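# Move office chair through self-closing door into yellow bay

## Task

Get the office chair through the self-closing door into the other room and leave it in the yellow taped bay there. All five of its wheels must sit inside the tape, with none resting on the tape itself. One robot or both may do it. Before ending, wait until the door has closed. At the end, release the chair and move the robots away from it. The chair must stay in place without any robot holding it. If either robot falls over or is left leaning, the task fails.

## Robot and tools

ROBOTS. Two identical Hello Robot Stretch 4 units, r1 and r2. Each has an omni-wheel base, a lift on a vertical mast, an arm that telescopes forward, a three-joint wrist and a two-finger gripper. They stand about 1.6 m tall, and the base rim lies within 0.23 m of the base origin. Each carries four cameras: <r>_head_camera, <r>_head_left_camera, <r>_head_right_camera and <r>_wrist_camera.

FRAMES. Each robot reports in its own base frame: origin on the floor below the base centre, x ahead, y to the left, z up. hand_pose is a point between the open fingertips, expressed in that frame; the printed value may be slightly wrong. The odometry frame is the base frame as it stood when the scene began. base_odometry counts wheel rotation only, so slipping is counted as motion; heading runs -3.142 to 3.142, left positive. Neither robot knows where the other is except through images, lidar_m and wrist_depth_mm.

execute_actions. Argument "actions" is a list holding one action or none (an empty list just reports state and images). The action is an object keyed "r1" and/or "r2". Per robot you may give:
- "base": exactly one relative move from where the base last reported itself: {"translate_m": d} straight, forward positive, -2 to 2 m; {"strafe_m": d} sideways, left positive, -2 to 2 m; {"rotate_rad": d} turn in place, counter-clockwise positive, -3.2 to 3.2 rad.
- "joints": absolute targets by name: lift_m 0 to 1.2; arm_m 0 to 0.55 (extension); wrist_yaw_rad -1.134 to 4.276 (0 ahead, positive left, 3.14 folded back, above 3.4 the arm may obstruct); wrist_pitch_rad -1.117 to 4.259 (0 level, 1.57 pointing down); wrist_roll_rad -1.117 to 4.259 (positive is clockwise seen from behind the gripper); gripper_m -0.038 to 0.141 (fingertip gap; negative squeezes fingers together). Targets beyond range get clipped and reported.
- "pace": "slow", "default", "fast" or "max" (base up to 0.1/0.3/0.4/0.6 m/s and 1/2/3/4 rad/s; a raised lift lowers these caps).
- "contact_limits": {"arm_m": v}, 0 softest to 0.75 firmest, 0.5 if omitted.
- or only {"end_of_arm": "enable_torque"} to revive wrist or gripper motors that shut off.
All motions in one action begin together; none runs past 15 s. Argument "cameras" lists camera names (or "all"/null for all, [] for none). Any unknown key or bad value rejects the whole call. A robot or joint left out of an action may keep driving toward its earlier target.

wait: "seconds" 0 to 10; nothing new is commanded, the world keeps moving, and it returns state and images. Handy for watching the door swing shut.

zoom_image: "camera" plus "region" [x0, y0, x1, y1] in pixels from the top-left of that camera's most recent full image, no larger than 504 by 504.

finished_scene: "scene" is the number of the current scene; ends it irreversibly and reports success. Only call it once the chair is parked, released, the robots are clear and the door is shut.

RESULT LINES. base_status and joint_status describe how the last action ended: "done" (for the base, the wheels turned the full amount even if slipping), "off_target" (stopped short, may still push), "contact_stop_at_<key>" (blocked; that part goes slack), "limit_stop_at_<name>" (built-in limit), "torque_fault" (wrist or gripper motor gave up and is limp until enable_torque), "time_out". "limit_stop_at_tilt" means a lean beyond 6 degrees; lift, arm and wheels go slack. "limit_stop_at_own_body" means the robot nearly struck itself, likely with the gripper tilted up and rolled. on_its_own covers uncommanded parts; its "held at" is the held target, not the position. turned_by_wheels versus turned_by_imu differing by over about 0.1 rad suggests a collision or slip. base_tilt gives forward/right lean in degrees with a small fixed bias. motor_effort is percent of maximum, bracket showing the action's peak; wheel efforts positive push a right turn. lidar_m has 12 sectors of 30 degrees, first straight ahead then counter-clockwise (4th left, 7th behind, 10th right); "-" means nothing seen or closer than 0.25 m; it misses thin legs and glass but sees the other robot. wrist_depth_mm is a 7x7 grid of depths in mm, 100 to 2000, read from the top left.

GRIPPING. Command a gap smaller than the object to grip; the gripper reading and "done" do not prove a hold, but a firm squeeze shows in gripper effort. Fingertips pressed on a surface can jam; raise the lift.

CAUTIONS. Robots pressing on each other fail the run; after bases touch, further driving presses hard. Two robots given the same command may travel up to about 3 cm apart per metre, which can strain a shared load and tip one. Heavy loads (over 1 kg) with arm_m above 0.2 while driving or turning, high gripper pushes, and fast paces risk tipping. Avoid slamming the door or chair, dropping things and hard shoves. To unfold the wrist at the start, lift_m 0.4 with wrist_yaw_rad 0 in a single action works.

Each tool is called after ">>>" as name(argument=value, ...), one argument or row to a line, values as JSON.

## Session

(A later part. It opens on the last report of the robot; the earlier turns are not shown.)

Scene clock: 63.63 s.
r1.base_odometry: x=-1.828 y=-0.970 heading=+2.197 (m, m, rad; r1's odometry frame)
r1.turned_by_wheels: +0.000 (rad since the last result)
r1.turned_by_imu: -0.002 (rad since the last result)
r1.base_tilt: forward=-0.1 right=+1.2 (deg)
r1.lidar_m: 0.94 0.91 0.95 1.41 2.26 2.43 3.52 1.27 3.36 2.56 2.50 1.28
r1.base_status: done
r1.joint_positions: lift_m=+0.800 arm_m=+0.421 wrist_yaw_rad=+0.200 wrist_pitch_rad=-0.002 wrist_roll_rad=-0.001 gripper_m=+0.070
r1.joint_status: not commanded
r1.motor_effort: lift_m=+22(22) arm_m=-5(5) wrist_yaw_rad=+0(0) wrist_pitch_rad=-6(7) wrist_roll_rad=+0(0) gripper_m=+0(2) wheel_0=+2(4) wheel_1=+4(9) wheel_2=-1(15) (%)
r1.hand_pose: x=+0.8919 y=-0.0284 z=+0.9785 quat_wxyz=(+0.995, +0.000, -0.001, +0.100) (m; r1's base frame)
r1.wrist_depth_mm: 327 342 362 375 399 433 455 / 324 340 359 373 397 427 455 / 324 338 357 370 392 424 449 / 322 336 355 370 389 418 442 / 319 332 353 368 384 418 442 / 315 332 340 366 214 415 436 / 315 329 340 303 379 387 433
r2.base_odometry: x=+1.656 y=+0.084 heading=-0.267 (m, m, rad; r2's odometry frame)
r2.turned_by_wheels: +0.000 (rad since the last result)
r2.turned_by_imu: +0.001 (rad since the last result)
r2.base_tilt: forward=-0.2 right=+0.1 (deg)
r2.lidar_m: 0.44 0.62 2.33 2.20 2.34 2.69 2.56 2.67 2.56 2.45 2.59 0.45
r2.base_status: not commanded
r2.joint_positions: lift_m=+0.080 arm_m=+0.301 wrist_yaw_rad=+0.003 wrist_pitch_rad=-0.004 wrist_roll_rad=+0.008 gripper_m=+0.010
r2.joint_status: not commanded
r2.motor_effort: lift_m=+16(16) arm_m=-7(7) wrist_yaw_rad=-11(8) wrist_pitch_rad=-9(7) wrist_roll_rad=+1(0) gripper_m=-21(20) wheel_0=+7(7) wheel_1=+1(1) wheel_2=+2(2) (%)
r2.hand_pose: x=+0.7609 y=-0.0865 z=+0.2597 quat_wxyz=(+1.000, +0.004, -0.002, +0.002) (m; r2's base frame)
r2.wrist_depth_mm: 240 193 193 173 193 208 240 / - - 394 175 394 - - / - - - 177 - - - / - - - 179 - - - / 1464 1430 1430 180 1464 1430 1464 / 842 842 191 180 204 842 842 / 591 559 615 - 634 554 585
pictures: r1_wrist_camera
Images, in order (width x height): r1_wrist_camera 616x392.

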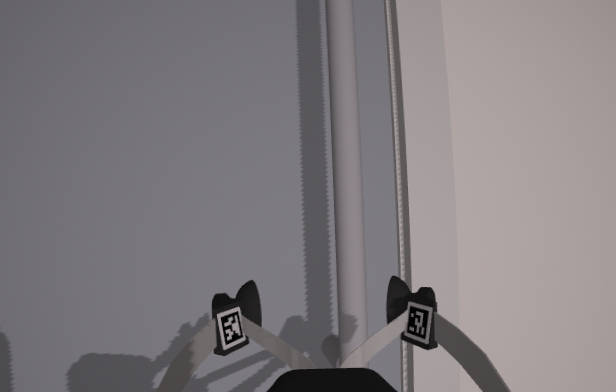

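>>> execute_actions(
  actions=[
    {"r1":{"joints":{"arm_m":0.545,"gripper_m":0.045},"contact_limits":{"arm_m":0.2}}},
  ],
  cameras=["r1_wrist_camera"],
)

>>> execute_actions(
  actions=[
    {"r1":{"joints":{"gripper_m":-0.025}}},
  ],
  cameras=["r1_wrist_camera"],
)

Scene clock: 66.60 s.
r1.base_odometry: x=-1.828 y=-0.970 heading=+2.197 (m, m, rad; r1's odometry frame)
r1.turned_by_wheels: +0.000 (rad since the last result)
r1.turned_by_imu: -0.001 (rad since the last result)
r1.base_tilt: forward=-0.1 right=+1.2 (deg)
r1.lidar_m: 0.95 0.92 0.99 1.41 2.26 2.40 3.49 1.27 3.35 2.55 2.49 1.27
r1.base_status: not commanded
r1.joint_positions: lift_m=+0.800 arm_m=+0.544 wrist_yaw_rad=+0.200 wrist_pitch_rad=-0.002 wrist_roll_rad=-0.001 gripper_m=+0.045
r1.joint_status: all done
r1.motor_effort: lift_m=+22(22) arm_m=+5(9) wrist_yaw_rad=+0(1) wrist_pitch_rad=-6(6) wrist_roll_rad=+0(0) gripper_m=-4(2) wheel_0=+2(2) wheel_1=+4(4) wheel_2=-1(1) (%)
r1.contact_limits: arm_m 0.2
r1.hand_pose: x=+1.0151 y=-0.0283 z=+0.9785 quat_wxyz=(+0.995, +0.000, -0.001, +0.100) (m; r1's base frame)
r1.wrist_depth_mm: 229 240 254 198 277 303 319 / 228 239 252 195 274 300 317 / 226 237 250 195 273 297 314 / 225 236 248 196 272 294 310 / 223 234 247 254 271 291 307 / 222 232 240 193 209 289 304 / 220 230 185 183 262 279 301
r2.base_odometry: x=+1.656 y=+0.084 heading=-0.267 (m, m, rad; r2's odometry frame)
r2.turned_by_wheels: +0.000 (rad since the last result)
r2.turned_by_imu: +0.001 (rad since the last result)
r2.base_tilt: forward=-0.2 right=+0.1 (deg)
r2.lidar_m: 0.45 0.59 2.36 2.22 2.34 2.67 2.55 2.68 2.55 2.45 2.59 0.44
r2.base_status: not commanded
r2.joint_positions: lift_m=+0.080 arm_m=+0.301 wrist_yaw_rad=+0.003 wrist_pitch_rad=-0.004 wrist_roll_rad=+0.008 gripper_m=+0.010
r2.joint_status: not commanded
r2.motor_effort: lift_m=+16(16) arm_m=-7(7) wrist_yaw_rad=-10(8) wrist_pitch_rad=-7(8) wrist_roll_rad=+1(1) gripper_m=-23(20) wheel_0=+8(7) wheel_1=+1(1) wheel_2=+2(2) (%)
r2.hand_pose: x=+0.7609 y=-0.0865 z=+0.2597 quat_wxyz=(+1.000, +0.004, -0.002, +0.002) (m; r2's base frame)
r2.wrist_depth_mm: 241 193 193 173 193 208 239 / - - 394 175 392 - - / - - - 177 - - - / - - - 178 - - - / 1430 1430 1464 180 1464 1464 1430 / 842 831 191 181 204 831 842 / 585 554 609 - 627 554 585
pictures: r1_wrist_camera
Images, in order (width x height): r1_wrist_camera 616x392.

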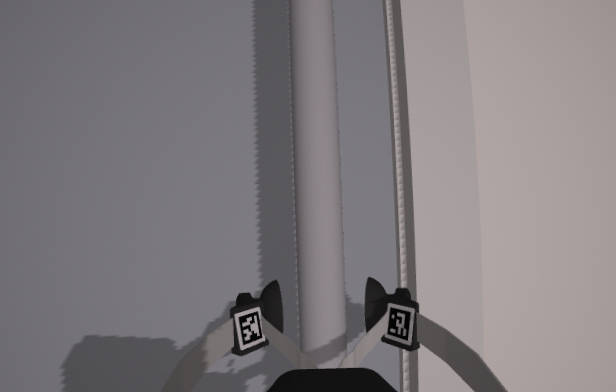

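Scene clock: 68.03 s.
r1.base_odometry: x=-1.828 y=-0.970 heading=+2.197 (m, m, rad; r1's odometry frame)
r1.turned_by_wheels: +0.000 (rad since the last result)
r1.turned_by_imu: +0.000 (rad since the last result)
r1.base_tilt: forward=-0.1 right=+1.2 (deg)
r1.lidar_m: 0.92 0.90 0.97 1.38 2.26 2.40 3.49 1.27 3.36 2.57 2.49 1.26
r1.base_status: not commanded
r1.joint_positions: lift_m=+0.800 arm_m=+0.545 wrist_yaw_rad=+0.200 wrist_pitch_rad=-0.002 wrist_roll_rad=-0.001 gripper_m=-0.025
r1.joint_status: all done
r1.motor_effort: lift_m=+22(22) arm_m=+1(5) wrist_yaw_rad=+2(10) wrist_pitch_rad=-6(6) wrist_roll_rad=+0(0) gripper_m=-13(14) wheel_0=+2(1) wheel_1=+3(4) wheel_2=+2(1) (%)
r1.hand_pose: x=+1.0159 y=-0.0285 z=+0.9785 quat_wxyz=(+0.995, +0.000, -0.001, +0.100) (m; r1's base frame)
r1.wrist_depth_mm: 217 227 238 180 271 303 319 / 216 226 236 180 262 298 317 / 215 224 236 181 260 296 314 / 213 223 234 178 258 293 309 / 211 221 232 174 256 291 307 / 211 220 229 173 250 290 304 / 208 217 173 170 248 151 301
r2.base_odometry: x=+1.656 y=+0.084 heading=-0.267 (m, m, rad; r2's odometry frame)
r2.turned_by_wheels: +0.000 (rad since the last result)
r2.turned_by_imu: +0.000 (rad since the last result)
r2.base_tilt: forward=-0.2 right=+0.1 (deg)
r2.lidar_m: 0.45 0.58 2.36 2.24 2.35 2.67 2.58 2.66 2.59 2.47 2.60 0.45
r2.base_status: not commanded
r2.joint_positions: lift_m=+0.080 arm_m=+0.301 wrist_yaw_rad=+0.003 wrist_pitch_rad=-0.004 wrist_roll_rad=+0.008 gripper_m=+0.010
r2.joint_status: not commanded
r2.motor_effort: lift_m=+16(16) arm_m=-7(7) wrist_yaw_rad=-8(10) wrist_pitch_rad=-8(7) wrist_roll_rad=+1(1) gripper_m=-21(21) wheel_0=+7(7) wheel_1=+1(1) wheel_2=+2(2) (%)
r2.hand_pose: x=+0.7609 y=-0.0865 z=+0.2597 quat_wxyz=(+1.000, +0.004, -0.002, +0.002) (m; r2's base frame)
r2.wrist_depth_mm: 240 193 193 173 193 208 240 / - - 394 175 394 - - / - - - 178 - - - / - - - 179 - - - / 1430 1464 1430 180 1464 1397 1430 / 831 831 191 180 204 842 842 / 585 554 609 - 627 559 585
pictures: r1_wrist_camera
Images, in order (width x height): r1_wrist_camera 616x392.

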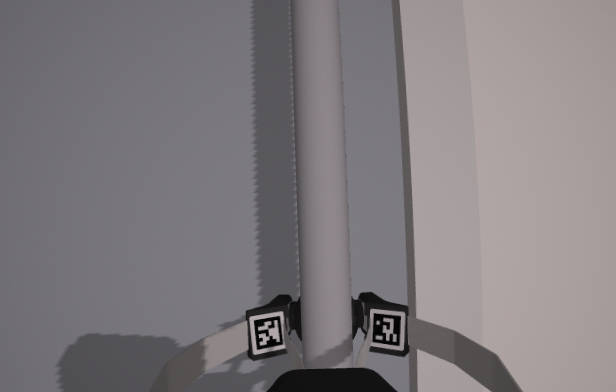

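>>> execute_actions(
  actions=[
    {"r1":{"base":{"translate_m":-0.28},"joints":{"wrist_yaw_rad":0.10}}},
  ],
  cameras=[],
)

>>> execute_actions(
  actions=[
    {"r1":{"base":{"translate_m":-0.17},"joints":{"wrist_yaw_rad":0.02}}},
  ],
  cameras=["r1_wrist_camera"],
)

Scene clock: 72.10 s.
r1.base_odometry: x=-1.665 y=-1.197 heading=+2.194 (m, m, rad; r1's odometry frame)
r1.turned_by_wheels: -0.003 (rad since the last result)
r1.turned_by_imu: -0.013 (rad since the last result)
r1.base_tilt: forward=-0.1 right=+1.2 (deg)
r1.lidar_m: 0.95 1.02 1.24 1.74 2.12 2.26 3.22 1.05 1.24 2.68 2.61 1.62
r1.base_status: done
r1.joint_positions: lift_m=+0.800 arm_m=+0.545 wrist_yaw_rad=+0.087 wrist_pitch_rad=-0.002 wrist_roll_rad=-0.001 gripper_m=-0.025
r1.joint_status: all done
r1.on_its_own: wrist_yaw_rad is at rest, and its effort (+38) is outside its rest range (-13 to +13)
r1.motor_effort: lift_m=+22(22) arm_m=+0(1) wrist_yaw_rad=+38(45) wrist_pitch_rad=-5(6) wrist_roll_rad=+1(0) gripper_m=-11(19) wheel_0=-18(20) wheel_1=-11(17) wheel_2=-7(24) (%)
r1.hand_pose: x=+1.0110 y=-0.0621 z=+0.9786 quat_wxyz=(+0.999, -0.001, -0.001, +0.043) (m; r1's base frame)
r1.wrist_depth_mm: 249 248 245 243 241 699 778 / 248 246 244 242 240 691 768 / 246 245 242 240 238 676 759 / 244 243 241 240 236 676 750 / 243 241 239 237 236 668 741 / 242 239 238 182 177 661 732 / 240 238 162 172 176 152 723
r2.base_odometry: x=+1.656 y=+0.084 heading=-0.267 (m, m, rad; r2's odometry frame)
r2.turned_by_wheels: +0.000 (rad since the last result)
r2.turned_by_imu: +0.001 (rad since the last result)
r2.base_tilt: forward=-0.2 right=+0.1 (deg)
r2.lidar_m: 0.43 0.61 2.32 2.23 2.32 2.68 2.59 2.68 2.58 2.47 2.56 0.44
r2.base_status: not commanded
r2.joint_positions: lift_m=+0.080 arm_m=+0.301 wrist_yaw_rad=+0.003 wrist_pitch_rad=-0.004 wrist_roll_rad=+0.008 gripper_m=+0.010
r2.joint_status: not commanded
r2.motor_effort: lift_m=+16(16) arm_m=-7(7) wrist_yaw_rad=-9(10) wrist_pitch_rad=-7(6) wrist_roll_rad=+1(0) gripper_m=-21(20) wheel_0=+7(7) wheel_1=+1(1) wheel_2=+2(2) (%)
r2.hand_pose: x=+0.7609 y=-0.0865 z=+0.2597 quat_wxyz=(+1.000, +0.004, -0.002, +0.002) (m; r2's base frame)
r2.wrist_depth_mm: 240 193 193 173 193 209 240 / - - 394 175 394 - - / - - - 177 - - - / - - - 179 - - - / 1464 1464 1366 181 1464 1430 1430 / 831 842 191 180 204 842 842 / 591 559 609 - 627 554 585
pictures: none
No camera images: the call's "cameras" was empty. Leave "cameras" out to get every camera's image.

Scene clock: 74.03 s.
r1.base_odometry: x=-1.566 y=-1.335 heading=+2.195 (m, m, rad; r1's odometry frame)
r1.turned_by_wheels: +0.001 (rad since the last result)
r1.turned_by_imu: +0.001 (rad since the last result)
r1.base_tilt: forward=-0.1 right=+1.2 (deg)
r1.lidar_m: 0.96 1.13 1.39 2.02 2.06 2.17 3.10 0.90 0.99 2.76 2.69 1.82
r1.base_status: done
r1.joint_positions: lift_m=+0.800 arm_m=+0.545 wrist_yaw_rad=+0.029 wrist_pitch_rad=-0.002 wrist_roll_rad=-0.001 gripper_m=-0.025
r1.joint_status: all done
r1.on_its_own: wrist_yaw_rad is at rest, and its effort (-26) is outside its rest range (-13 to +13)
r1.motor_effort: lift_m=+22(22) arm_m=-1(1) wrist_yaw_rad=-26(33) wrist_pitch_rad=-6(6) wrist_roll_rad=+0(0) gripper_m=-13(15) wheel_0=+6(13) wheel_1=-1(11) wheel_2=+10(17) (%)
r1.hand_pose: x=+1.0070 y=-0.0789 z=+0.9785 quat_wxyz=(+1.000, +0.000, -0.001, +0.015) (m; r1's base frame)
r1.wrist_depth_mm: 294 278 262 178 237 946 1078 / 291 277 262 178 236 931 1078 / 290 274 259 178 236 917 1042 / 289 273 258 175 234 904 1042 / 286 271 256 173 233 904 1025 / 285 270 255 171 227 891 1025 / 283 268 168 167 176 866 976
r2.base_odometry: x=+1.656 y=+0.084 heading=-0.267 (m, m, rad; r2's odometry frame)
r2.turned_by_wheels: +0.000 (rad since the last result)
r2.turned_by_imu: +0.001 (rad since the last result)
r2.base_tilt: forward=-0.2 right=+0.1 (deg)
r2.lidar_m: 0.47 0.59 2.35 2.24 2.36 2.67 2.56 2.66 2.58 2.47 2.59 0.43
r2.base_status: not commanded
r2.joint_positions: lift_m=+0.080 arm_m=+0.301 wrist_yaw_rad=+0.003 wrist_pitch_rad=-0.004 wrist_roll_rad=+0.008 gripper_m=+0.010
r2.joint_status: not commanded
r2.motor_effort: lift_m=+16(16) arm_m=-7(7) wrist_yaw_rad=-9(8) wrist_pitch_rad=-5(9) wrist_roll_rad=+2(1) gripper_m=-21(19) wheel_0=+7(7) wheel_1=+1(1) wheel_2=+2(2) (%)
r2.hand_pose: x=+0.7609 y=-0.0865 z=+0.2597 quat_wxyz=(+1.000, +0.004, -0.002, +0.002) (m; r2's base frame)
r2.wrist_depth_mm: 240 193 194 173 193 208 239 / - - 394 176 394 - - / - - - 177 - - - / - - 1255 179 - - - / 1430 1430 1182 180 1430 1430 1430 / 831 831 191 181 204 842 831 / 585 559 609 - 627 559 591
pictures: r1_wrist_camera
Images, in order (width x height): r1_wrist_camera 616x392.

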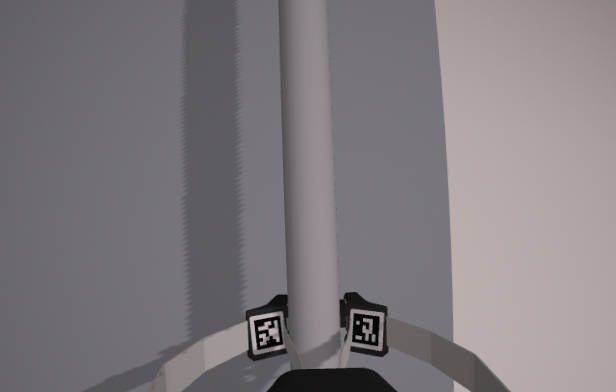

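>>> execute_actions(
  actions=[
    {"r1":{"base":{"strafe_m":0.062},"joints":{"wrist_yaw_rad":-0.08},"pace":"max"}},
  ],
  cameras=[],
)

Scene clock: 76.60 s.
r1.base_odometry: x=-1.616 y=-1.371 heading=+2.193 (m, m, rad; r1's odometry frame)
r1.turned_by_wheels: -0.003 (rad since the last result)
r1.turned_by_imu: +0.004 (rad since the last result)
r1.base_tilt: forward=-0.1 right=+1.3 (deg)
r1.lidar_m: 0.95 1.09 1.38 1.96 1.97 2.13 3.03 0.94 0.98 2.84 2.74 1.77
r1.base_status: done
r1.joint_positions: lift_m=+0.800 arm_m=+0.545 wrist_yaw_rad=-0.095 wrist_pitch_rad=-0.002 wrist_roll_rad=-0.001 gripper_m=-0.025
r1.joint_status: all done
r1.on_its_own: wrist_yaw_rad is at rest, and its effort (+45) is outside its rest range (-13 to +13)
r1.motor_effort: lift_m=+22(22) arm_m=-2(2) wrist_yaw_rad=+45(65) wrist_pitch_rad=-5(6) wrist_roll_rad=+1(1) gripper_m=-13(16) wheel_0=-17(15) wheel_1=-9(19) wheel_2=-9(14) (%)
r1.hand_pose: x=+0.9951 y=-0.1145 z=+0.9786 quat_wxyz=(+0.999, -0.001, -0.001, -0.048) (m; r1's base frame)
r1.wrist_depth_mm: 263 257 250 244 237 1138 1366 / 262 255 249 243 236 1098 1366 / 259 253 247 242 235 1078 1336 / 257 251 246 241 234 1060 1308 / 255 251 244 239 232 1060 1281 / 254 249 243 183 174 1060 1308 / 253 248 157 170 170 151 1255
r2.base_odometry: x=+1.656 y=+0.084 heading=-0.267 (m, m, rad; r2's odometry frame)
r2.turned_by_wheels: +0.000 (rad since the last result)
r2.turned_by_imu: +0.001 (rad since the last result)
r2.base_tilt: forward=-0.2 right=+0.1 (deg)
r2.lidar_m: 0.42 0.60 2.36 2.24 2.32 2.68 2.58 2.66 2.56 2.49 2.57 0.45
r2.base_status: not commanded
r2.joint_positions: lift_m=+0.080 arm_m=+0.301 wrist_yaw_rad=+0.003 wrist_pitch_rad=-0.004 wrist_roll_rad=+0.008 gripper_m=+0.010
r2.joint_status: not commanded
r2.motor_effort: lift_m=+16(16) arm_m=-7(7) wrist_yaw_rad=-7(9) wrist_pitch_rad=-7(7) wrist_roll_rad=+1(1) gripper_m=-21(22) wheel_0=+7(7) wheel_1=+0(1) wheel_2=+2(2) (%)
r2.hand_pose: x=+0.7609 y=-0.0865 z=+0.2597 quat_wxyz=(+1.000, +0.004, -0.002, +0.002) (m; r2's base frame)
r2.wrist_depth_mm: 241 193 193 173 193 209 239 / - - 392 176 394 - - / - - - 177 - - - / - - 1308 179 - - - / 1430 1430 1229 180 1430 1464 1464 / 831 842 191 181 205 842 831 / 591 559 609 - 627 559 591
pictures: none
No camera images: the call's "cameras" was empty. Leave "cameras" out to get every camera's image.

>>> execute_actions(
  actions=[
    {"r1":{"base":{"strafe_m":0.12},"joints":{"wrist_yaw_rad":-0.26,"arm_m":0.355}}},
  ],
  cameras=[],
)

Scene clock: 80.17 s.
r1.base_odometry: x=-1.713 y=-1.441 heading=+2.191 (m, m, rad; r1's odometry frame)
r1.turned_by_wheels: -0.001 (rad since the last result)
r1.turned_by_imu: -0.012 (rad since the last result)
r1.base_tilt: forward=-0.1 right=+1.2 (deg)
r1.lidar_m: 0.74 1.04 1.32 1.84 1.90 2.00 2.84 1.05 1.01 2.95 2.86 0.81
r1.base_status: done
r1.joint_positions: lift_m=+0.800 arm_m=+0.356 wrist_yaw_rad=-0.269 wrist_pitch_rad=-0.002 wrist_roll_rad=-0.001 gripper_m=-0.025
r1.joint_status: all done
r1.on_its_own: wrist_yaw_rad is at rest, and its effort (+27) is outside its rest range (-13 to +13)
r1.motor_effort: lift_m=+22(22) arm_m=-5(16) wrist_yaw_rad=+27(50) wrist_pitch_rad=-6(8) wrist_roll_rad=-1(2) gripper_m=-11(19) wheel_0=-9(24) wheel_1=-1(13) wheel_2=-6(7) (%)
r1.hand_pose: x=+0.7816 y=-0.1609 z=+0.9786 quat_wxyz=(+0.991, -0.001, -0.001, -0.134) (m; r1's base frame)
r1.wrist_depth_mm: 286 270 255 169 229 1921 - / 283 268 253 171 226 1921 - / 282 267 251 238 225 1756 - / 279 264 250 237 224 1756 - / 279 263 248 236 224 1756 - / 277 262 248 178 183 1756 - / 276 260 158 159 174 151 -
r2.base_odometry: x=+1.656 y=+0.084 heading=-0.267 (m, m, rad; r2's odometry frame)
r2.turned_by_wheels: +0.000 (rad since the last result)
r2.turned_by_imu: +0.001 (rad since the last result)
r2.base_tilt: forward=-0.1 right=+0.2 (deg)
r2.lidar_m: 0.45 0.60 2.35 2.24 2.35 2.67 2.57 2.69 2.57 2.46 2.56 0.44
r2.base_status: not commanded
r2.joint_positions: lift_m=+0.080 arm_m=+0.301 wrist_yaw_rad=+0.003 wrist_pitch_rad=-0.004 wrist_roll_rad=+0.008 gripper_m=+0.010
r2.joint_status: not commanded
r2.motor_effort: lift_m=+16(16) arm_m=-7(7) wrist_yaw_rad=-9(7) wrist_pitch_rad=-7(7) wrist_roll_rad=+2(1) gripper_m=-20(23) wheel_0=+7(7) wheel_1=+1(1) wheel_2=+2(2) (%)
r2.hand_pose: x=+0.7609 y=-0.0865 z=+0.2597 quat_wxyz=(+1.000, +0.004, -0.002, +0.002) (m; r2's base frame)
r2.wrist_depth_mm: 240 192 194 173 193 208 241 / - - 392 175 392 - - / - - - 177 - - - / - - 1464 178 - - - / 1430 1281 1281 180 1464 1464 1464 / 842 820 191 180 204 842 831 / 591 559 609 - 627 559 585
pictures: none
No camera images: the call's "cameras" was empty. Leave "cameras" out to get every camera's image.

>>> execute_actions(
  actions=[
    {"r1":{"base":{"strafe_m":0.125},"joints":{"wrist_yaw_rad":-0.42,"arm_m":0.27},"pace":"slow"},"r2":{"base":{"translate_m":0.2},"pace":"slow"}},
  ],
  cameras=[],
)

Scene clock: 85.30 s.
r1.base_odometry: x=-1.815 y=-1.513 heading=+2.190 (m, m, rad; r1's odometry frame)
r1.turned_by_wheels: -0.002 (rad since the last result)
r1.turned_by_imu: -0.004 (rad since the last result)
r1.base_tilt: forward=-0.2 right=+1.3 (deg)
r1.lidar_m: 0.71 1.09 1.22 1.73 1.77 1.86 2.68 1.06 0.93 3.04 2.96 0.62
r1.base_status: done
r1.joint_positions: lift_m=+0.800 arm_m=+0.271 wrist_yaw_rad=-0.437 wrist_pitch_rad=-0.002 wrist_roll_rad=-0.001 gripper_m=-0.025
r1.joint_status: all done
r1.on_its_own: wrist_yaw_rad is at rest, and its effort (+50) is outside its rest range (-13 to +13)
r1.motor_effort: lift_m=+22(22) arm_m=-3(11) wrist_yaw_rad=+50(57) wrist_pitch_rad=-6(8) wrist_roll_rad=+1(1) gripper_m=-13(16) wheel_0=-18(18) wheel_1=+2(12) wheel_2=-5(9) (%)
r1.hand_pose: x=+0.6658 y=-0.2014 z=+0.9785 quat_wxyz=(+0.976, -0.001, -0.001, -0.217) (m; r1's base frame)
r1.wrist_depth_mm: 293 277 262 248 232 - - / 291 276 260 247 230 - - / 290 273 259 245 230 - - / 287 272 257 244 229 226 - / 285 271 255 243 226 224 - / 285 270 254 185 171 224 - / 283 268 163 175 169 156 -
r2.base_odometry: x=+1.849 y=+0.031 heading=-0.268 (m, m, rad; r2's odometry frame)
r2.turned_by_wheels: -0.001 (rad since the last result)
r2.turned_by_imu: -0.002 (rad since the last result)
r2.base_tilt: forward=-0.2 right=+0.1 (deg)
r2.lidar_m: 0.45 0.59 2.36 2.24 2.32 2.89 2.77 2.86 2.59 2.47 2.58 0.43
r2.base_status: done
r2.joint_positions: lift_m=+0.080 arm_m=+0.301 wrist_yaw_rad=-0.009 wrist_pitch_rad=-0.004 wrist_roll_rad=+0.008 gripper_m=+0.010
r2.joint_status: not commanded
r2.on_its_own: wrist_yaw_rad is at rest, and its effort (+27) is outside its rest range (-13 to +13)
r2.motor_effort: lift_m=+16(16) arm_m=-6(7) wrist_yaw_rad=+27(27) wrist_pitch_rad=-7(8) wrist_roll_rad=+1(1) gripper_m=-19(23) wheel_0=-3(10) wheel_1=+0(5) wheel_2=-8(13) (%)
r2.hand_pose: x=+0.7596 y=-0.0900 z=+0.2597 quat_wxyz=(+1.000, +0.004, -0.002, -0.005) (m; r2's base frame)
r2.wrist_depth_mm: 240 193 193 173 193 192 239 / - 1160 394 175 389 - - / - - - 177 - - - / - 1182 - 178 - - - / 1430 1138 1281 180 1464 1430 1430 / 831 831 193 180 191 768 842 / 580 564 615 - 634 554 585
pictures: none
No camera images: the call's "cameras" was empty. Leave "cameras" out to get every camera's image.

>>> execute_actions(
  actions=[
    {"r1":{"base":{"strafe_m":0.167},"joints":{"wrist_yaw_rad":-0.64,"arm_m":0.17},"pace":"slow"},"r2":{"base":{"translate_m":0.3}}},
  ],
  cameras=["r2_head_camera"],
)

Scene clock: 89.73 s.
r1.base_odometry: x=-1.950 y=-1.610 heading=+2.189 (m, m, rad; r1's odometry frame)
r1.turned_by_wheels: -0.001 (rad since the last result)
r1.turned_by_imu: +0.000 (rad since the last result)
r1.base_tilt: forward=-0.2 right=+1.2 (deg)
r1.lidar_m: 0.66 1.09 1.14 1.64 1.63 1.73 2.43 1.59 0.86 0.87 3.11 0.52
r1.base_status: done
r1.joint_positions: lift_m=+0.800 arm_m=+0.171 wrist_yaw_rad=-0.649 wrist_pitch_rad=-0.002 wrist_roll_rad=-0.001 gripper_m=-0.025
r1.joint_status: all done
r1.on_its_own: wrist_yaw_rad is at rest, and its effort (+27) is outside its rest range (-13 to +13)
r1.motor_effort: lift_m=+22(22) arm_m=-4(11) wrist_yaw_rad=+27(61) wrist_pitch_rad=-5(7) wrist_roll_rad=+0(2) gripper_m=-13(16) wheel_0=-12(20) wheel_1=+4(12) wheel_2=+0(9) (%)
r1.hand_pose: x=+0.5186 y=-0.2441 z=+0.9786 quat_wxyz=(+0.948, -0.001, -0.001, -0.319) (m; r1's base frame)
r1.wrist_depth_mm: 312 290 268 179 237 - - / 309 289 267 180 236 - - / 306 286 266 250 233 - - / 304 283 265 249 233 - - / 303 283 264 247 231 - - / 300 282 263 178 181 - - / 300 281 161 168 175 151 -
r2.base_odometry: x=+2.138 y=-0.048 heading=-0.268 (m, m, rad; r2's odometry frame)
r2.turned_by_wheels: -0.001 (rad since the last result)
r2.turned_by_imu: -0.003 (rad since the last result)
r2.base_tilt: forward=-0.2 right=+0.1 (deg)
r2.lidar_m: 0.43 0.62 2.33 2.27 2.35 3.19 3.09 3.21 2.59 2.47 2.57 0.43
r2.base_status: done
r2.joint_positions: lift_m=+0.080 arm_m=+0.301 wrist_yaw_rad=-0.006 wrist_pitch_rad=-0.004 wrist_roll_rad=+0.008 gripper_m=+0.010
r2.joint_status: not commanded
r2.on_its_own: wrist_yaw_rad is at rest, and its effort (+18) is outside its rest range (-13 to +13)
r2.motor_effort: lift_m=+16(16) arm_m=-5(6) wrist_yaw_rad=+18(33) wrist_pitch_rad=-7(9) wrist_roll_rad=+1(1) gripper_m=-22(23) wheel_0=-3(5) wheel_1=-1(3) wheel_2=-2(15) (%)
r2.hand_pose: x=+0.7597 y=-0.0893 z=+0.2596 quat_wxyz=(+1.000, +0.004, -0.002, -0.003) (m; r2's base frame)
r2.wrist_depth_mm: 240 193 193 172 193 192 239 / - - 394 175 394 - - / - - - 177 - - - / 1060 - - 178 - - - / 931 1118 1464 179 1464 1430 1464 / 831 842 191 180 192 768 842 / 585 559 615 - 634 559 597
pictures: r2_head_camera
Images, in order (width x height): r2_head_camera 420x560.

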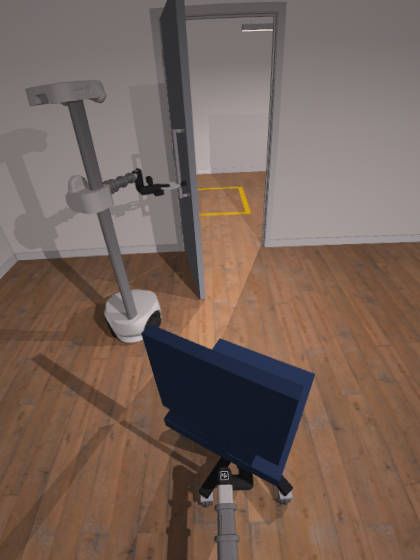

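>>> execute_actions(
  actions=[
    {"r1":{"base":{"strafe_m":0.112},"joints":{"wrist_yaw_rad":-0.80,"arm_m":0.15},"pace":"fast"}},
  ],
  cameras=[],
)

>>> execute_actions(
  actions=[
    {"r1":{"base":{"strafe_m":0.12},"joints":{"wrist_yaw_rad":-0.97,"arm_m":0.135},"pace":"fast"},"r2":{"base":{"translate_m":0.5}}},
  ],
  cameras=["r2_head_camera","r2_wrist_camera"],
)

Scene clock: 93.63 s.
r1.base_odometry: x=-2.042 y=-1.675 heading=+2.189 (m, m, rad; r1's odometry frame)
r1.turned_by_wheels: +0.000 (rad since the last result)
r1.turned_by_imu: +0.045 (rad since the last result)
r1.base_tilt: forward=-0.1 right=+1.3 (deg)
r1.lidar_m: 0.69 1.05 1.15 1.57 1.53 1.65 2.43 1.66 0.97 1.01 3.14 0.45
r1.base_status: done
r1.joint_positions: lift_m=+0.800 arm_m=+0.151 wrist_yaw_rad=-0.809 wrist_pitch_rad=-0.002 wrist_roll_rad=-0.001 gripper_m=-0.025
r1.joint_status: all done
r1.on_its_own: wrist_yaw_rad is at rest, and its effort (+26) is outside its rest range (-13 to +13)
r1.motor_effort: lift_m=+22(22) arm_m=-3(19) wrist_yaw_rad=+26(91) wrist_pitch_rad=-6(11) wrist_roll_rad=-1(1) gripper_m=-12(21) wheel_0=-3(19) wheel_1=-1(21) wheel_2=+0(15) (%)
r1.hand_pose: x=+0.4573 y=-0.2691 z=+0.9785 quat_wxyz=(+0.919, -0.001, -0.001, -0.394) (m; r1's base frame)
r1.wrist_depth_mm: 315 290 265 172 228 - - / 314 287 264 174 226 - - / 310 285 263 243 225 219 - / 309 283 260 242 224 217 - / 306 282 260 242 222 216 - / 306 282 258 178 183 215 - / 304 279 162 161 196 151 -
r2.base_odometry: x=+2.138 y=-0.048 heading=-0.268 (m, m, rad; r2's odometry frame)
r2.turned_by_wheels: +0.000 (rad since the last result)
r2.turned_by_imu: +0.001 (rad since the last result)
r2.base_tilt: forward=-0.2 right=+0.1 (deg)
r2.lidar_m: 0.43 0.63 2.34 2.26 2.37 3.18 3.10 3.19 2.57 2.48 2.59 0.44
r2.base_status: not commanded
r2.joint_positions: lift_m=+0.080 arm_m=+0.301 wrist_yaw_rad=-0.006 wrist_pitch_rad=-0.004 wrist_roll_rad=+0.008 gripper_m=+0.010
r2.joint_status: not commanded
r2.on_its_own: wrist_yaw_rad is at rest, and its effort (+19) is outside its rest range (-13 to +13)
r2.motor_effort: lift_m=+16(16) arm_m=-5(4) wrist_yaw_rad=+19(18) wrist_pitch_rad=-8(6) wrist_roll_rad=+1(1) gripper_m=-23(21) wheel_0=-3(3) wheel_1=-2(1) wheel_2=-2(2) (%)
r2.hand_pose: x=+0.7597 y=-0.0893 z=+0.2596 quat_wxyz=(+1.000, +0.004, -0.002, -0.003) (m; r2's base frame)
r2.wrist_depth_mm: 240 193 193 173 193 191 239 / - - 397 175 394 - - / - - - 177 - - - / 1025 - - 178 - - - / 960 1255 1464 180 1464 1464 1464 / 831 831 191 180 192 778 831 / 591 559 609 - 634 554 585
pictures: none
No camera images: the call's "cameras" was empty. Leave "cameras" out to get every camera's image.

Scene clock: 96.77 s.
r1.base_odometry: x=-2.139 y=-1.744 heading=+2.188 (m, m, rad; r1's odometry frame)
r1.turned_by_wheels: -0.001 (rad since the last result)
r1.turned_by_imu: -0.087 (rad since the last result)
r1.base_tilt: forward=+0.2 right=+1.5 (deg)
r1.lidar_m: 0.66 0.98 1.05 1.44 1.42 1.49 2.06 4.80 1.08 0.77 0.52 0.44
r1.base_status: done
r1.joint_positions: lift_m=+0.800 arm_m=+0.136 wrist_yaw_rad=-0.942 wrist_pitch_rad=-0.005 wrist_roll_rad=-0.001 gripper_m=-0.024
r1.joint_status: wrist_yaw_rad off_target (ended at -0.942, target -0.970); the others done
r1.on_its_own: wrist_yaw_rad is at rest, and its effort (-80) is outside its rest range (-13 to +13)
r1.motor_effort: lift_m=+21(22) arm_m=-8(19) wrist_yaw_rad=-80(98) wrist_pitch_rad=+2(12) wrist_roll_rad=+0(2) gripper_m=-20(27) wheel_0=-17(25) wheel_1=+5(21) wheel_2=+3(14) (%)
r1.hand_pose: x=+0.4062 y=-0.2848 z=+0.9794 quat_wxyz=(+0.891, -0.001, -0.002, -0.454) (m; r1's base frame)
r1.wrist_depth_mm: 296 281 265 182 240 - - / 293 278 264 182 239 - - / 291 276 262 182 237 - - / 289 274 260 178 236 - - / 286 273 257 176 236 - - / 285 271 256 173 231 - - / 282 270 169 169 177 - -
r2.base_odometry: x=+2.620 y=-0.181 heading=-0.268 (m, m, rad; r2's odometry frame)
r2.turned_by_wheels: +0.000 (rad since the last result)
r2.turned_by_imu: -0.002 (rad since the last result)
r2.base_tilt: forward=-0.2 right=+0.1 (deg)
r2.lidar_m: 0.45 0.61 2.35 2.26 2.37 3.23 3.64 3.53 2.56 2.46 2.57 0.41
r2.base_status: done
r2.joint_positions: lift_m=+0.080 arm_m=+0.301 wrist_yaw_rad=-0.004 wrist_pitch_rad=-0.004 wrist_roll_rad=+0.008 gripper_m=+0.010
r2.joint_status: not commanded
r2.motor_effort: lift_m=+16(16) arm_m=-4(5) wrist_yaw_rad=+12(27) wrist_pitch_rad=-9(8) wrist_roll_rad=+1(0) gripper_m=-21(24) wheel_0=+1(7) wheel_1=+0(5) wheel_2=-1(17) (%)
r2.hand_pose: x=+0.7598 y=-0.0886 z=+0.2596 quat_wxyz=(+1.000, +0.004, -0.002, -0.002) (m; r2's base frame)
r2.wrist_depth_mm: 240 193 193 172 193 193 240 / 1661 866 394 175 392 1708 1661 / 1708 991 1618 176 1708 1708 1708 / 1708 991 1618 178 1708 1756 1756 / 1464 991 1308 180 1464 1430 1464 / 831 831 191 180 188 768 842 / 585 554 609 - 627 559 585
pictures: r2_head_camera, r2_wrist_camera
Images, in order (width x height): r2_head_camera 420x560, r2_wrist_camera 616x392.

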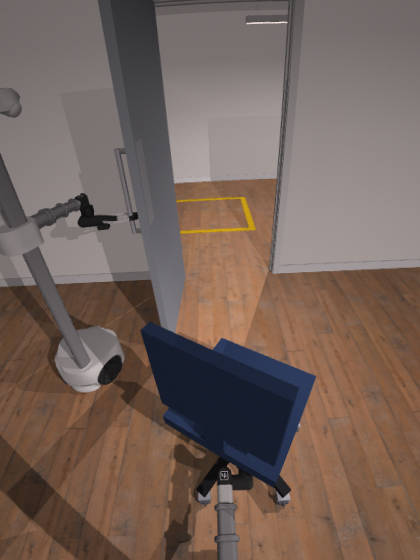

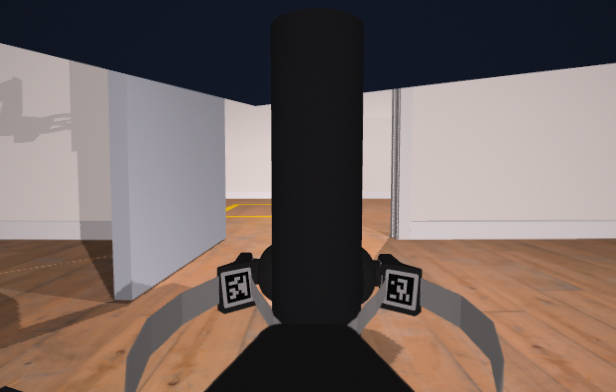

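>>> execute_actions(
  actions=[
    {"r1":{"base":{"strafe_m":-0.01},"joints":{"arm_m":0.17},"pace":"slow"},"r2":{"base":{"translate_m":0.9}}},
  ],
  cameras=["r2_head_camera","r2_wrist_camera"],
)

Scene clock: 102.77 s.
r1.base_odometry: x=-2.131 y=-1.738 heading=+2.188 (m, m, rad; r1's odometry frame)
r1.turned_by_wheels: +0.000 (rad since the last result)
r1.turned_by_imu: -0.010 (rad since the last result)
r1.base_tilt: forward=-0.1 right=+1.3 (deg)
r1.lidar_m: 0.71 0.97 1.04 1.42 1.43 1.50 2.05 4.81 4.76 0.67 0.75 0.46
r1.base_status: done
r1.joint_positions: lift_m=+0.800 arm_m=+0.169 wrist_yaw_rad=-0.974 wrist_pitch_rad=-0.002 wrist_roll_rad=-0.001 gripper_m=-0.025
r1.joint_status: all done
r1.on_its_own: wrist_yaw_rad moved -0.032 to your old target -0.970
r1.motor_effort: lift_m=+21(21) arm_m=+6(6) wrist_yaw_rad=+13(84) wrist_pitch_rad=-6(10) wrist_roll_rad=+0(0) gripper_m=-14(22) wheel_0=-3(21) wheel_1=-2(8) wheel_2=+3(6) (%)
r1.hand_pose: x=+0.4296 y=-0.2878 z=+0.9786 quat_wxyz=(+0.884, -0.001, -0.001, -0.468) (m; r1's base frame)
r1.wrist_depth_mm: 277 270 259 178 243 - - / 276 266 257 176 241 - - / 273 265 255 175 240 - - / 271 263 254 175 238 - - / 268 260 253 176 237 - - / 267 259 251 176 182 - - / 266 258 162 168 177 230 -
r2.base_odometry: x=+3.488 y=-0.420 heading=-0.268 (m, m, rad; r2's odometry frame)
r2.turned_by_wheels: +0.000 (rad since the last result)
r2.turned_by_imu: -0.002 (rad since the last result)
r2.base_tilt: forward=-0.2 right=+0.1 (deg)
r2.lidar_m: 0.42 0.57 0.68 0.73 2.37 3.20 - 3.56 2.56 2.47 1.93 0.42
r2.base_status: done
r2.joint_positions: lift_m=+0.080 arm_m=+0.301 wrist_yaw_rad=-0.003 wrist_pitch_rad=-0.004 wrist_roll_rad=+0.008 gripper_m=+0.010
r2.joint_status: not commanded
r2.motor_effort: lift_m=+16(16) arm_m=-4(4) wrist_yaw_rad=+11(25) wrist_pitch_rad=-8(9) wrist_roll_rad=+1(1) gripper_m=-20(22) wheel_0=+2(6) wheel_1=+1(5) wheel_2=-1(14) (%)
r2.hand_pose: x=+0.7598 y=-0.0883 z=+0.2596 quat_wxyz=(+1.000, +0.004, -0.002, -0.002) (m; r2's base frame)
r2.wrist_depth_mm: 239 193 193 170 192 192 238 / 521 676 394 173 392 809 831 / 525 778 - 174 - 878 831 / 521 778 - 176 - 891 842 / 525 778 1464 177 1430 891 842 / 521 723 191 177 190 778 831 / 521 564 609 - 627 559 585
pictures: r2_head_camera, r2_wrist_camera
Images, in order (width x height): r2_head_camera 420x560, r2_wrist_camera 616x392.

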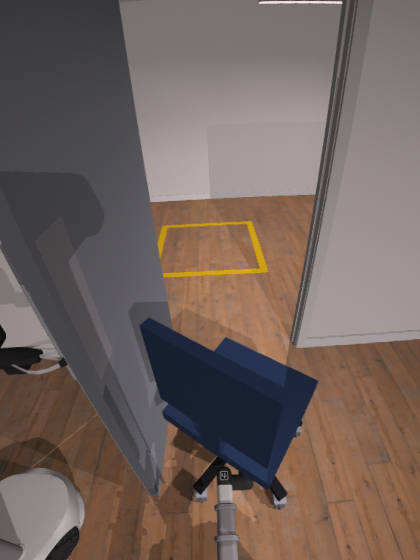

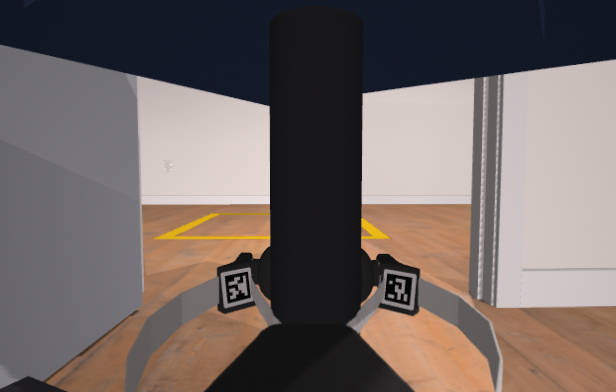

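>>> execute_actions(
  actions=[
    {"r2":{"base":{"strafe_m":-0.02},"pace":"slow"}},
  ],
  cameras=[],
)

>>> execute_actions(
  actions=[
    {"r2":{"base":{"translate_m":0.75}}},
  ],
  cameras=["r2_head_camera","r2_head_left_camera"],
)

Scene clock: 106.20 s.
r1.base_odometry: x=-2.131 y=-1.738 heading=+2.188 (m, m, rad; r1's odometry frame)
r1.turned_by_wheels: +0.000 (rad since the last result)
r1.turned_by_imu: -0.001 (rad since the last result)
r1.base_tilt: forward=-0.2 right=+1.2 (deg)
r1.lidar_m: 0.72 1.00 1.01 1.41 1.42 1.50 2.09 4.80 4.74 0.71 0.74 0.45
r1.base_status: not commanded
r1.joint_positions: lift_m=+0.800 arm_m=+0.169 wrist_yaw_rad=-0.974 wrist_pitch_rad=-0.002 wrist_roll_rad=-0.001 gripper_m=-0.025
r1.joint_status: not commanded
r1.motor_effort: lift_m=+21(21) arm_m=+6(6) wrist_yaw_rad=+13(12) wrist_pitch_rad=-6(6) wrist_roll_rad=+0(1) gripper_m=-13(15) wheel_0=-3(3) wheel_1=-2(2) wheel_2=+3(2) (%)
r1.hand_pose: x=+0.4296 y=-0.2878 z=+0.9786 quat_wxyz=(+0.884, -0.001, -0.001, -0.468) (m; r1's base frame)
r1.wrist_depth_mm: 277 268 258 179 243 - - / 276 266 257 176 241 - - / 273 264 254 175 240 - - / 271 263 253 176 238 - - / 270 262 253 176 237 - - / 267 258 251 176 182 - - / 266 259 163 168 177 230 -
r2.base_odometry: x=+3.482 y=-0.439 heading=-0.268 (m, m, rad; r2's odometry frame)
r2.turned_by_wheels: +0.001 (rad since the last result)
r2.turned_by_imu: +0.002 (rad since the last result)
r2.base_tilt: forward=-0.2 right=+0.2 (deg)
r2.lidar_m: 0.43 0.58 0.72 0.75 2.40 3.22 - 3.51 2.55 2.44 1.95 0.41
r2.base_status: done
r2.joint_positions: lift_m=+0.080 arm_m=+0.301 wrist_yaw_rad=+0.003 wrist_pitch_rad=-0.004 wrist_roll_rad=+0.008 gripper_m=+0.010
r2.joint_status: not commanded
r2.motor_effort: lift_m=+16(16) arm_m=-4(4) wrist_yaw_rad=-10(26) wrist_pitch_rad=-8(7) wrist_roll_rad=+1(1) gripper_m=-22(22) wheel_0=+6(11) wheel_1=+1(4) wheel_2=+3(4) (%)
r2.hand_pose: x=+0.7604 y=-0.0864 z=+0.2596 quat_wxyz=(+1.000, +0.004, -0.002, +0.002) (m; r2's base frame)
r2.wrist_depth_mm: 239 193 193 167 193 192 239 / 535 699 394 170 394 809 820 / 539 809 - 172 - 866 820 / 539 798 - 174 - 878 831 / 535 798 1430 176 1499 878 854 / 539 699 190 175 204 831 820 / 525 559 609 - 634 559 585
pictures: none
No camera images: the call's "cameras" was empty. Leave "cameras" out to get every camera's image.

Scene clock: 110.20 s.
r1.base_odometry: x=-2.131 y=-1.738 heading=+2.188 (m, m, rad; r1's odometry frame)
r1.turned_by_wheels: +0.000 (rad since the last result)
r1.turned_by_imu: -0.001 (rad since the last result)
r1.base_tilt: forward=-0.2 right=+1.2 (deg)
r1.lidar_m: 0.70 0.99 1.02 1.44 1.43 1.49 2.04 4.79 4.75 3.46 0.83 0.45
r1.base_status: not commanded
r1.joint_positions: lift_m=+0.800 arm_m=+0.169 wrist_yaw_rad=-0.974 wrist_pitch_rad=-0.002 wrist_roll_rad=-0.001 gripper_m=-0.025
r1.joint_status: not commanded
r1.motor_effort: lift_m=+21(21) arm_m=+6(6) wrist_yaw_rad=+13(13) wrist_pitch_rad=-6(6) wrist_roll_rad=+0(0) gripper_m=-11(14) wheel_0=-3(3) wheel_1=-2(2) wheel_2=+3(2) (%)
r1.hand_pose: x=+0.4296 y=-0.2878 z=+0.9786 quat_wxyz=(+0.884, -0.001, -0.001, -0.468) (m; r1's base frame)
r1.wrist_depth_mm: 277 268 259 178 242 - - / 274 267 257 176 241 - - / 272 266 255 175 240 - - / 271 263 254 175 238 - - / 270 262 253 176 236 - - / 267 259 250 176 182 - - / 266 258 163 168 176 229 -
r2.base_odometry: x=+4.206 y=-0.637 heading=-0.267 (m, m, rad; r2's odometry frame)
r2.turned_by_wheels: +0.001 (rad since the last result)
r2.turned_by_imu: -0.001 (rad since the last result)
r2.base_tilt: forward=-0.2 right=+0.1 (deg)
r2.lidar_m: 0.42 0.42 0.33 0.29 0.32 3.84 - 3.52 2.56 2.43 0.87 0.44
r2.base_status: done
r2.joint_positions: lift_m=+0.080 arm_m=+0.301 wrist_yaw_rad=+0.005 wrist_pitch_rad=-0.004 wrist_roll_rad=+0.008 gripper_m=+0.010
r2.joint_status: not commanded
r2.on_its_own: wrist_yaw_rad is at rest, and its effort (-16) is outside its rest range (-13 to +13)
r2.motor_effort: lift_m=+16(16) arm_m=-4(4) wrist_yaw_rad=-16(36) wrist_pitch_rad=-8(9) wrist_roll_rad=+1(1) gripper_m=-19(23) wheel_0=+5(9) wheel_1=+1(8) wheel_2=+4(20) (%)
r2.hand_pose: x=+0.7606 y=-0.0860 z=+0.2597 quat_wxyz=(+1.000, +0.004, -0.002, +0.002) (m; r2's base frame)
r2.wrist_depth_mm: 240 192 193 164 193 208 240 / - - 394 166 394 - - / - - - 167 - - - / - - - 169 - - - / 1430 1430 1464 171 1430 1464 1430 / 831 778 187 170 190 842 831 / 585 574 615 - 634 554 591
pictures: r2_head_camera, r2_head_left_camera
Images, in order (width x height): r2_head_camera 420x560, r2_head_left_camera 420x672.

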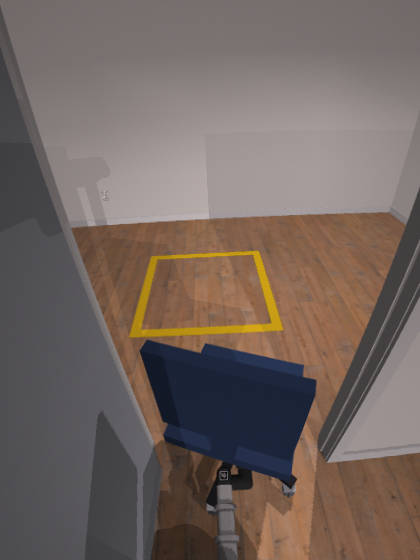

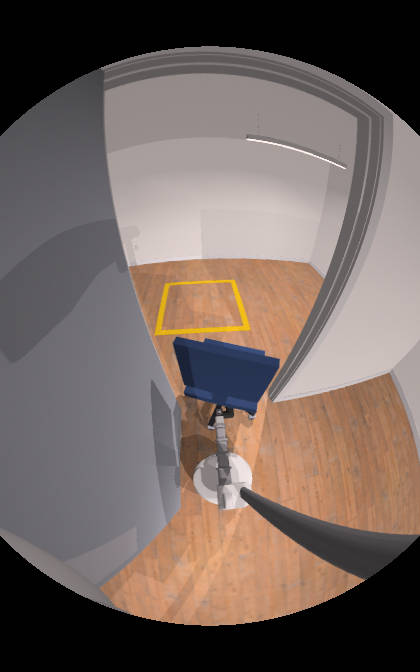

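>>> execute_actions(
  actions=[
    {"r2":{"base":{"translate_m":1.1}}},
  ],
  cameras=["r2_head_camera","r2_wrist_camera"],
)

Scene clock: 116.40 s.
r1.base_odometry: x=-2.131 y=-1.738 heading=+2.188 (m, m, rad; r1's odometry frame)
r1.turned_by_wheels: +0.000 (rad since the last result)
r1.turned_by_imu: -0.002 (rad since the last result)
r1.base_tilt: forward=-0.1 right=+1.2 (deg)
r1.lidar_m: 0.67 0.99 1.05 1.41 1.43 1.51 2.06 4.79 4.76 3.45 3.31 0.46
r1.base_status: not commanded
r1.joint_positions: lift_m=+0.800 arm_m=+0.169 wrist_yaw_rad=-0.974 wrist_pitch_rad=-0.002 wrist_roll_rad=-0.001 gripper_m=-0.025
r1.joint_status: not commanded
r1.motor_effort: lift_m=+21(21) arm_m=+6(6) wrist_yaw_rad=+13(13) wrist_pitch_rad=-6(6) wrist_roll_rad=+1(0) gripper_m=-13(15) wheel_0=-3(3) wheel_1=-2(2) wheel_2=+2(3) (%)
r1.hand_pose: x=+0.4296 y=-0.2878 z=+0.9786 quat_wxyz=(+0.884, -0.001, -0.001, -0.468) (m; r1's base frame)
r1.wrist_depth_mm: 278 267 259 178 242 - - / 276 266 257 175 241 - - / 273 264 255 175 239 - - / 272 263 254 176 239 - - / 268 260 252 176 236 - - / 267 259 250 176 182 - - / 266 258 163 168 176 230 -
r2.base_odometry: x=+5.267 y=-0.927 heading=-0.267 (m, m, rad; r2's odometry frame)
r2.turned_by_wheels: +0.000 (rad since the last result)
r2.turned_by_imu: -0.002 (rad since the last result)
r2.base_tilt: forward=-0.2 right=+0.2 (deg)
r2.lidar_m: 0.44 0.49 2.38 1.45 0.50 0.52 1.29 4.00 0.60 1.35 2.52 0.43
r2.base_status: done
r2.joint_positions: lift_m=+0.080 arm_m=+0.301 wrist_yaw_rad=-0.001 wrist_pitch_rad=-0.005 wrist_roll_rad=+0.008 gripper_m=+0.010
r2.joint_status: not commanded
r2.motor_effort: lift_m=+16(16) arm_m=-4(4) wrist_yaw_rad=+4(15) wrist_pitch_rad=-6(7) wrist_roll_rad=+1(1) gripper_m=-13(19) wheel_0=+0(14) wheel_1=+1(10) wheel_2=-2(11) (%)
r2.hand_pose: x=+0.7600 y=-0.0878 z=+0.2597 quat_wxyz=(+1.000, +0.004, -0.002, -0.001) (m; r2's base frame)
r2.wrist_depth_mm: 240 208 193 143 193 193 239 / 1808 392 394 144 394 1921 1983 / 1863 1863 1863 145 1921 1983 1921 / 1863 1921 1983 146 1983 1983 1921 / 1430 1430 1464 147 1464 1464 1464 / 842 842 185 148 185 842 831 / 585 559 442 - 627 389 591
pictures: r2_head_camera, r2_wrist_camera
Images, in order (width x height): r2_head_camera 420x560, r2_wrist_camera 616x392.

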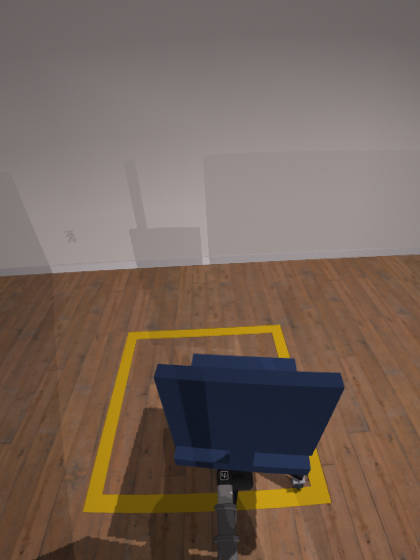

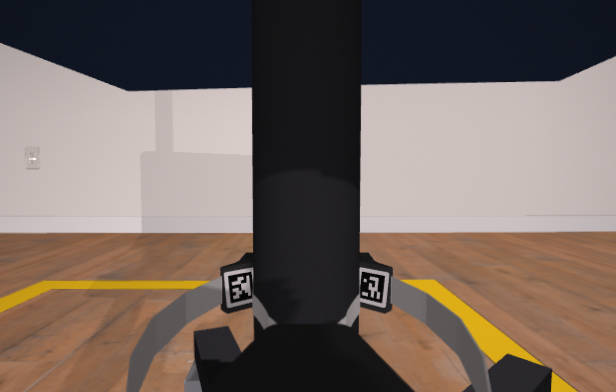

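>>> execute_actions(
  actions=[
    {"r2":{"base":{"strafe_m":0.195},"joints":{"arm_m":0.55},"pace":"slow"},"r1":{"joints":{"gripper_m":0.13}}},
  ],
  cameras=[],
)

>>> execute_actions(
  actions=[
    {"r2":{"joints":{"gripper_m":0.12}}},
  ],
  cameras=["r2_head_camera","r2_wrist_camera","r1_head_camera"],
)

Scene clock: 122.43 s.
r1.base_odometry: x=-2.131 y=-1.738 heading=+2.188 (m, m, rad; r1's odometry frame)
r1.turned_by_wheels: +0.000 (rad since the last result)
r1.turned_by_imu: -0.002 (rad since the last result)
r1.base_tilt: forward=-0.1 right=+1.2 (deg)
r1.lidar_m: 1.03 1.00 1.06 1.43 1.43 1.49 2.05 4.80 4.74 3.45 3.30 1.44
r1.base_status: not commanded
r1.joint_positions: lift_m=+0.800 arm_m=+0.169 wrist_yaw_rad=-0.970 wrist_pitch_rad=-0.002 wrist_roll_rad=-0.001 gripper_m=+0.130
r1.joint_status: all done
r1.motor_effort: lift_m=+21(21) arm_m=+4(6) wrist_yaw_rad=+0(18) wrist_pitch_rad=-6(6) wrist_roll_rad=+1(0) gripper_m=+0(15) wheel_0=-2(3) wheel_1=-2(2) wheel_2=+2(3) (%)
r1.hand_pose: x=+0.4312 y=-0.2874 z=+0.9786 quat_wxyz=(+0.885, -0.001, -0.001, -0.466) (m; r1's base frame)
r1.wrist_depth_mm: 960 1308 - - - - - / 960 1336 - - - - - / 960 1336 - - - - - / 960 1336 - - - - - / 946 1336 - - - - - / 931 1182 - - - 211 - / 931 1182 - 151 - - -
r2.base_odometry: x=+5.318 y=-0.739 heading=-0.266 (m, m, rad; r2's odometry frame)
r2.turned_by_wheels: +0.001 (rad since the last result)
r2.turned_by_imu: -0.001 (rad since the last result)
r2.base_tilt: forward=-0.2 right=+0.1 (deg)
r2.lidar_m: 0.63 2.53 2.20 1.49 0.51 0.35 0.41 0.45 0.60 1.34 2.74 0.72
r2.base_status: done
r2.joint_positions: lift_m=+0.080 arm_m=+0.548 wrist_yaw_rad=+0.002 wrist_pitch_rad=-0.006 wrist_roll_rad=+0.008 gripper_m=+0.010
r2.joint_status: all done
r2.motor_effort: lift_m=+16(16) arm_m=+12(9) wrist_yaw_rad=-7(43) wrist_pitch_rad=-2(7) wrist_roll_rad=+1(1) gripper_m=-11(15) wheel_0=+2(19) wheel_1=+5(5) wheel_2=-1(13) (%)
r2.hand_pose: x=+1.0073 y=-0.0869 z=+0.2600 quat_wxyz=(+1.000, +0.004, -0.003, +0.001) (m; r2's base frame)
r2.wrist_depth_mm: 239 208 193 141 192 208 239 / 1618 392 394 142 389 389 1661 / 1661 1708 1618 144 1661 1708 1661 / 1661 1708 1708 145 1708 1661 1708 / 1464 1464 1464 146 1499 1499 1464 / 842 831 186 146 188 854 842 / 585 559 415 - 627 389 597
pictures: none
No camera images: the call's "cameras" was empty. Leave "cameras" out to get every camera's image.

Scene clock: 124.40 s.
r1.base_odometry: x=-2.131 y=-1.738 heading=+2.188 (m, m, rad; r1's odometry frame)
r1.turned_by_wheels: +0.000 (rad since the last result)
r1.turned_by_imu: -0.001 (rad since the last result)
r1.base_tilt: forward=-0.1 right=+1.2 (deg)
r1.lidar_m: 1.06 0.97 1.06 1.44 1.41 1.49 2.07 4.80 4.73 3.47 3.30 1.45
r1.base_status: not commanded
r1.joint_positions: lift_m=+0.800 arm_m=+0.169 wrist_yaw_rad=-0.970 wrist_pitch_rad=-0.002 wrist_roll_rad=-0.001 gripper_m=+0.130
r1.joint_status: not commanded
r1.motor_effort: lift_m=+21(21) arm_m=+4(4) wrist_yaw_rad=+0(0) wrist_pitch_rad=-6(6) wrist_roll_rad=+0(1) gripper_m=-1(1) wheel_0=-3(2) wheel_1=-2(2) wheel_2=+3(2) (%)
r1.hand_pose: x=+0.4312 y=-0.2874 z=+0.9786 quat_wxyz=(+0.885, -0.001, -0.001, -0.466) (m; r1's base frame)
r1.wrist_depth_mm: 976 1366 - - - - - / 976 1366 - - - - - / 960 1308 - - - - - / 960 1336 - - - - - / 960 1336 - - - - - / 946 1182 - - - 211 - / 931 1182 - 151 - - -
r2.base_odometry: x=+5.318 y=-0.739 heading=-0.266 (m, m, rad; r2's odometry frame)
r2.turned_by_wheels: +0.000 (rad since the last result)
r2.turned_by_imu: +0.000 (rad since the last result)
r2.base_tilt: forward=-0.2 right=+0.1 (deg)
r2.lidar_m: 0.64 2.55 2.21 1.49 0.52 0.35 0.41 0.41 0.59 1.34 2.71 0.70
r2.base_status: not commanded
r2.joint_positions: lift_m=+0.080 arm_m=+0.548 wrist_yaw_rad=+0.000 wrist_pitch_rad=-0.005 wrist_roll_rad=+0.008 gripper_m=+0.120
r2.joint_status: all done
r2.motor_effort: lift_m=+16(16) arm_m=+10(11) wrist_yaw_rad=+0(5) wrist_pitch_rad=-5(5) wrist_roll_rad=+1(1) gripper_m=-2(12) wheel_0=+2(3) wheel_1=+3(5) wheel_2=-1(1) (%)
r2.hand_pose: x=+1.0074 y=-0.0873 z=+0.2599 quat_wxyz=(+1.000, +0.004, -0.003, +0.000) (m; r2's base frame)
r2.wrist_depth_mm: 239 193 179 150 193 208 239 / 1618 389 347 151 392 389 1661 / 1661 1661 1661 152 1661 1661 1708 / 1661 1661 1708 153 1708 1708 1708 / 1464 1464 1281 155 1464 1464 1430 / 831 768 723 154 723 778 831 / 585 591 413 - 627 410 591
pictures: r1_head_camera, r2_head_camera, r2_wrist_camera
Images, in order (width x height): r1_head_camera 420x560, r2_head_camera 420x560, r2_wrist_camera 616x392.

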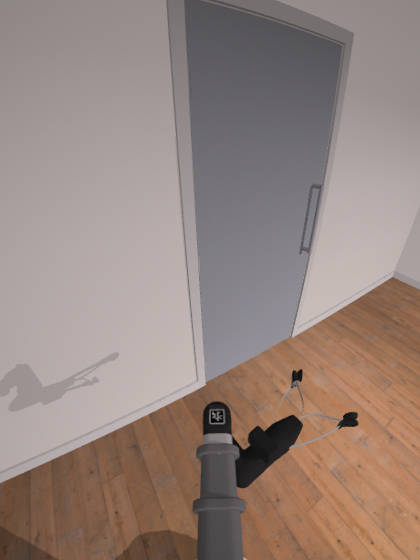

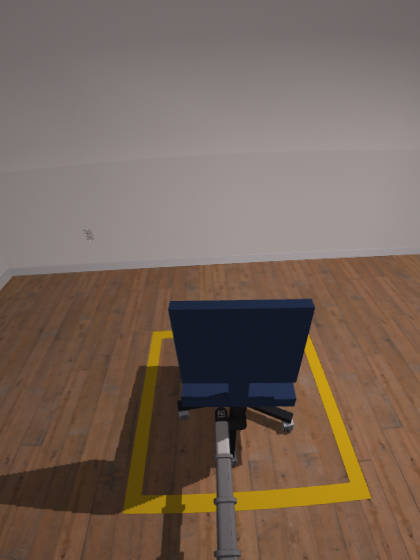

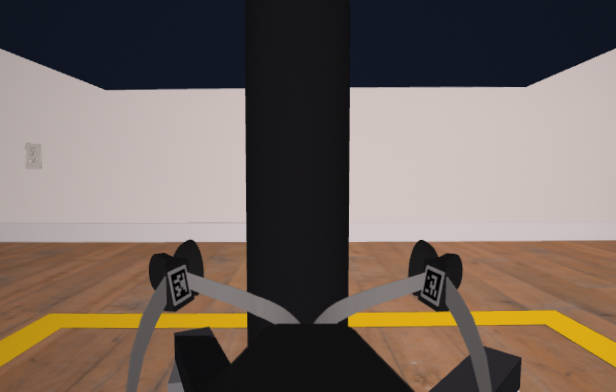

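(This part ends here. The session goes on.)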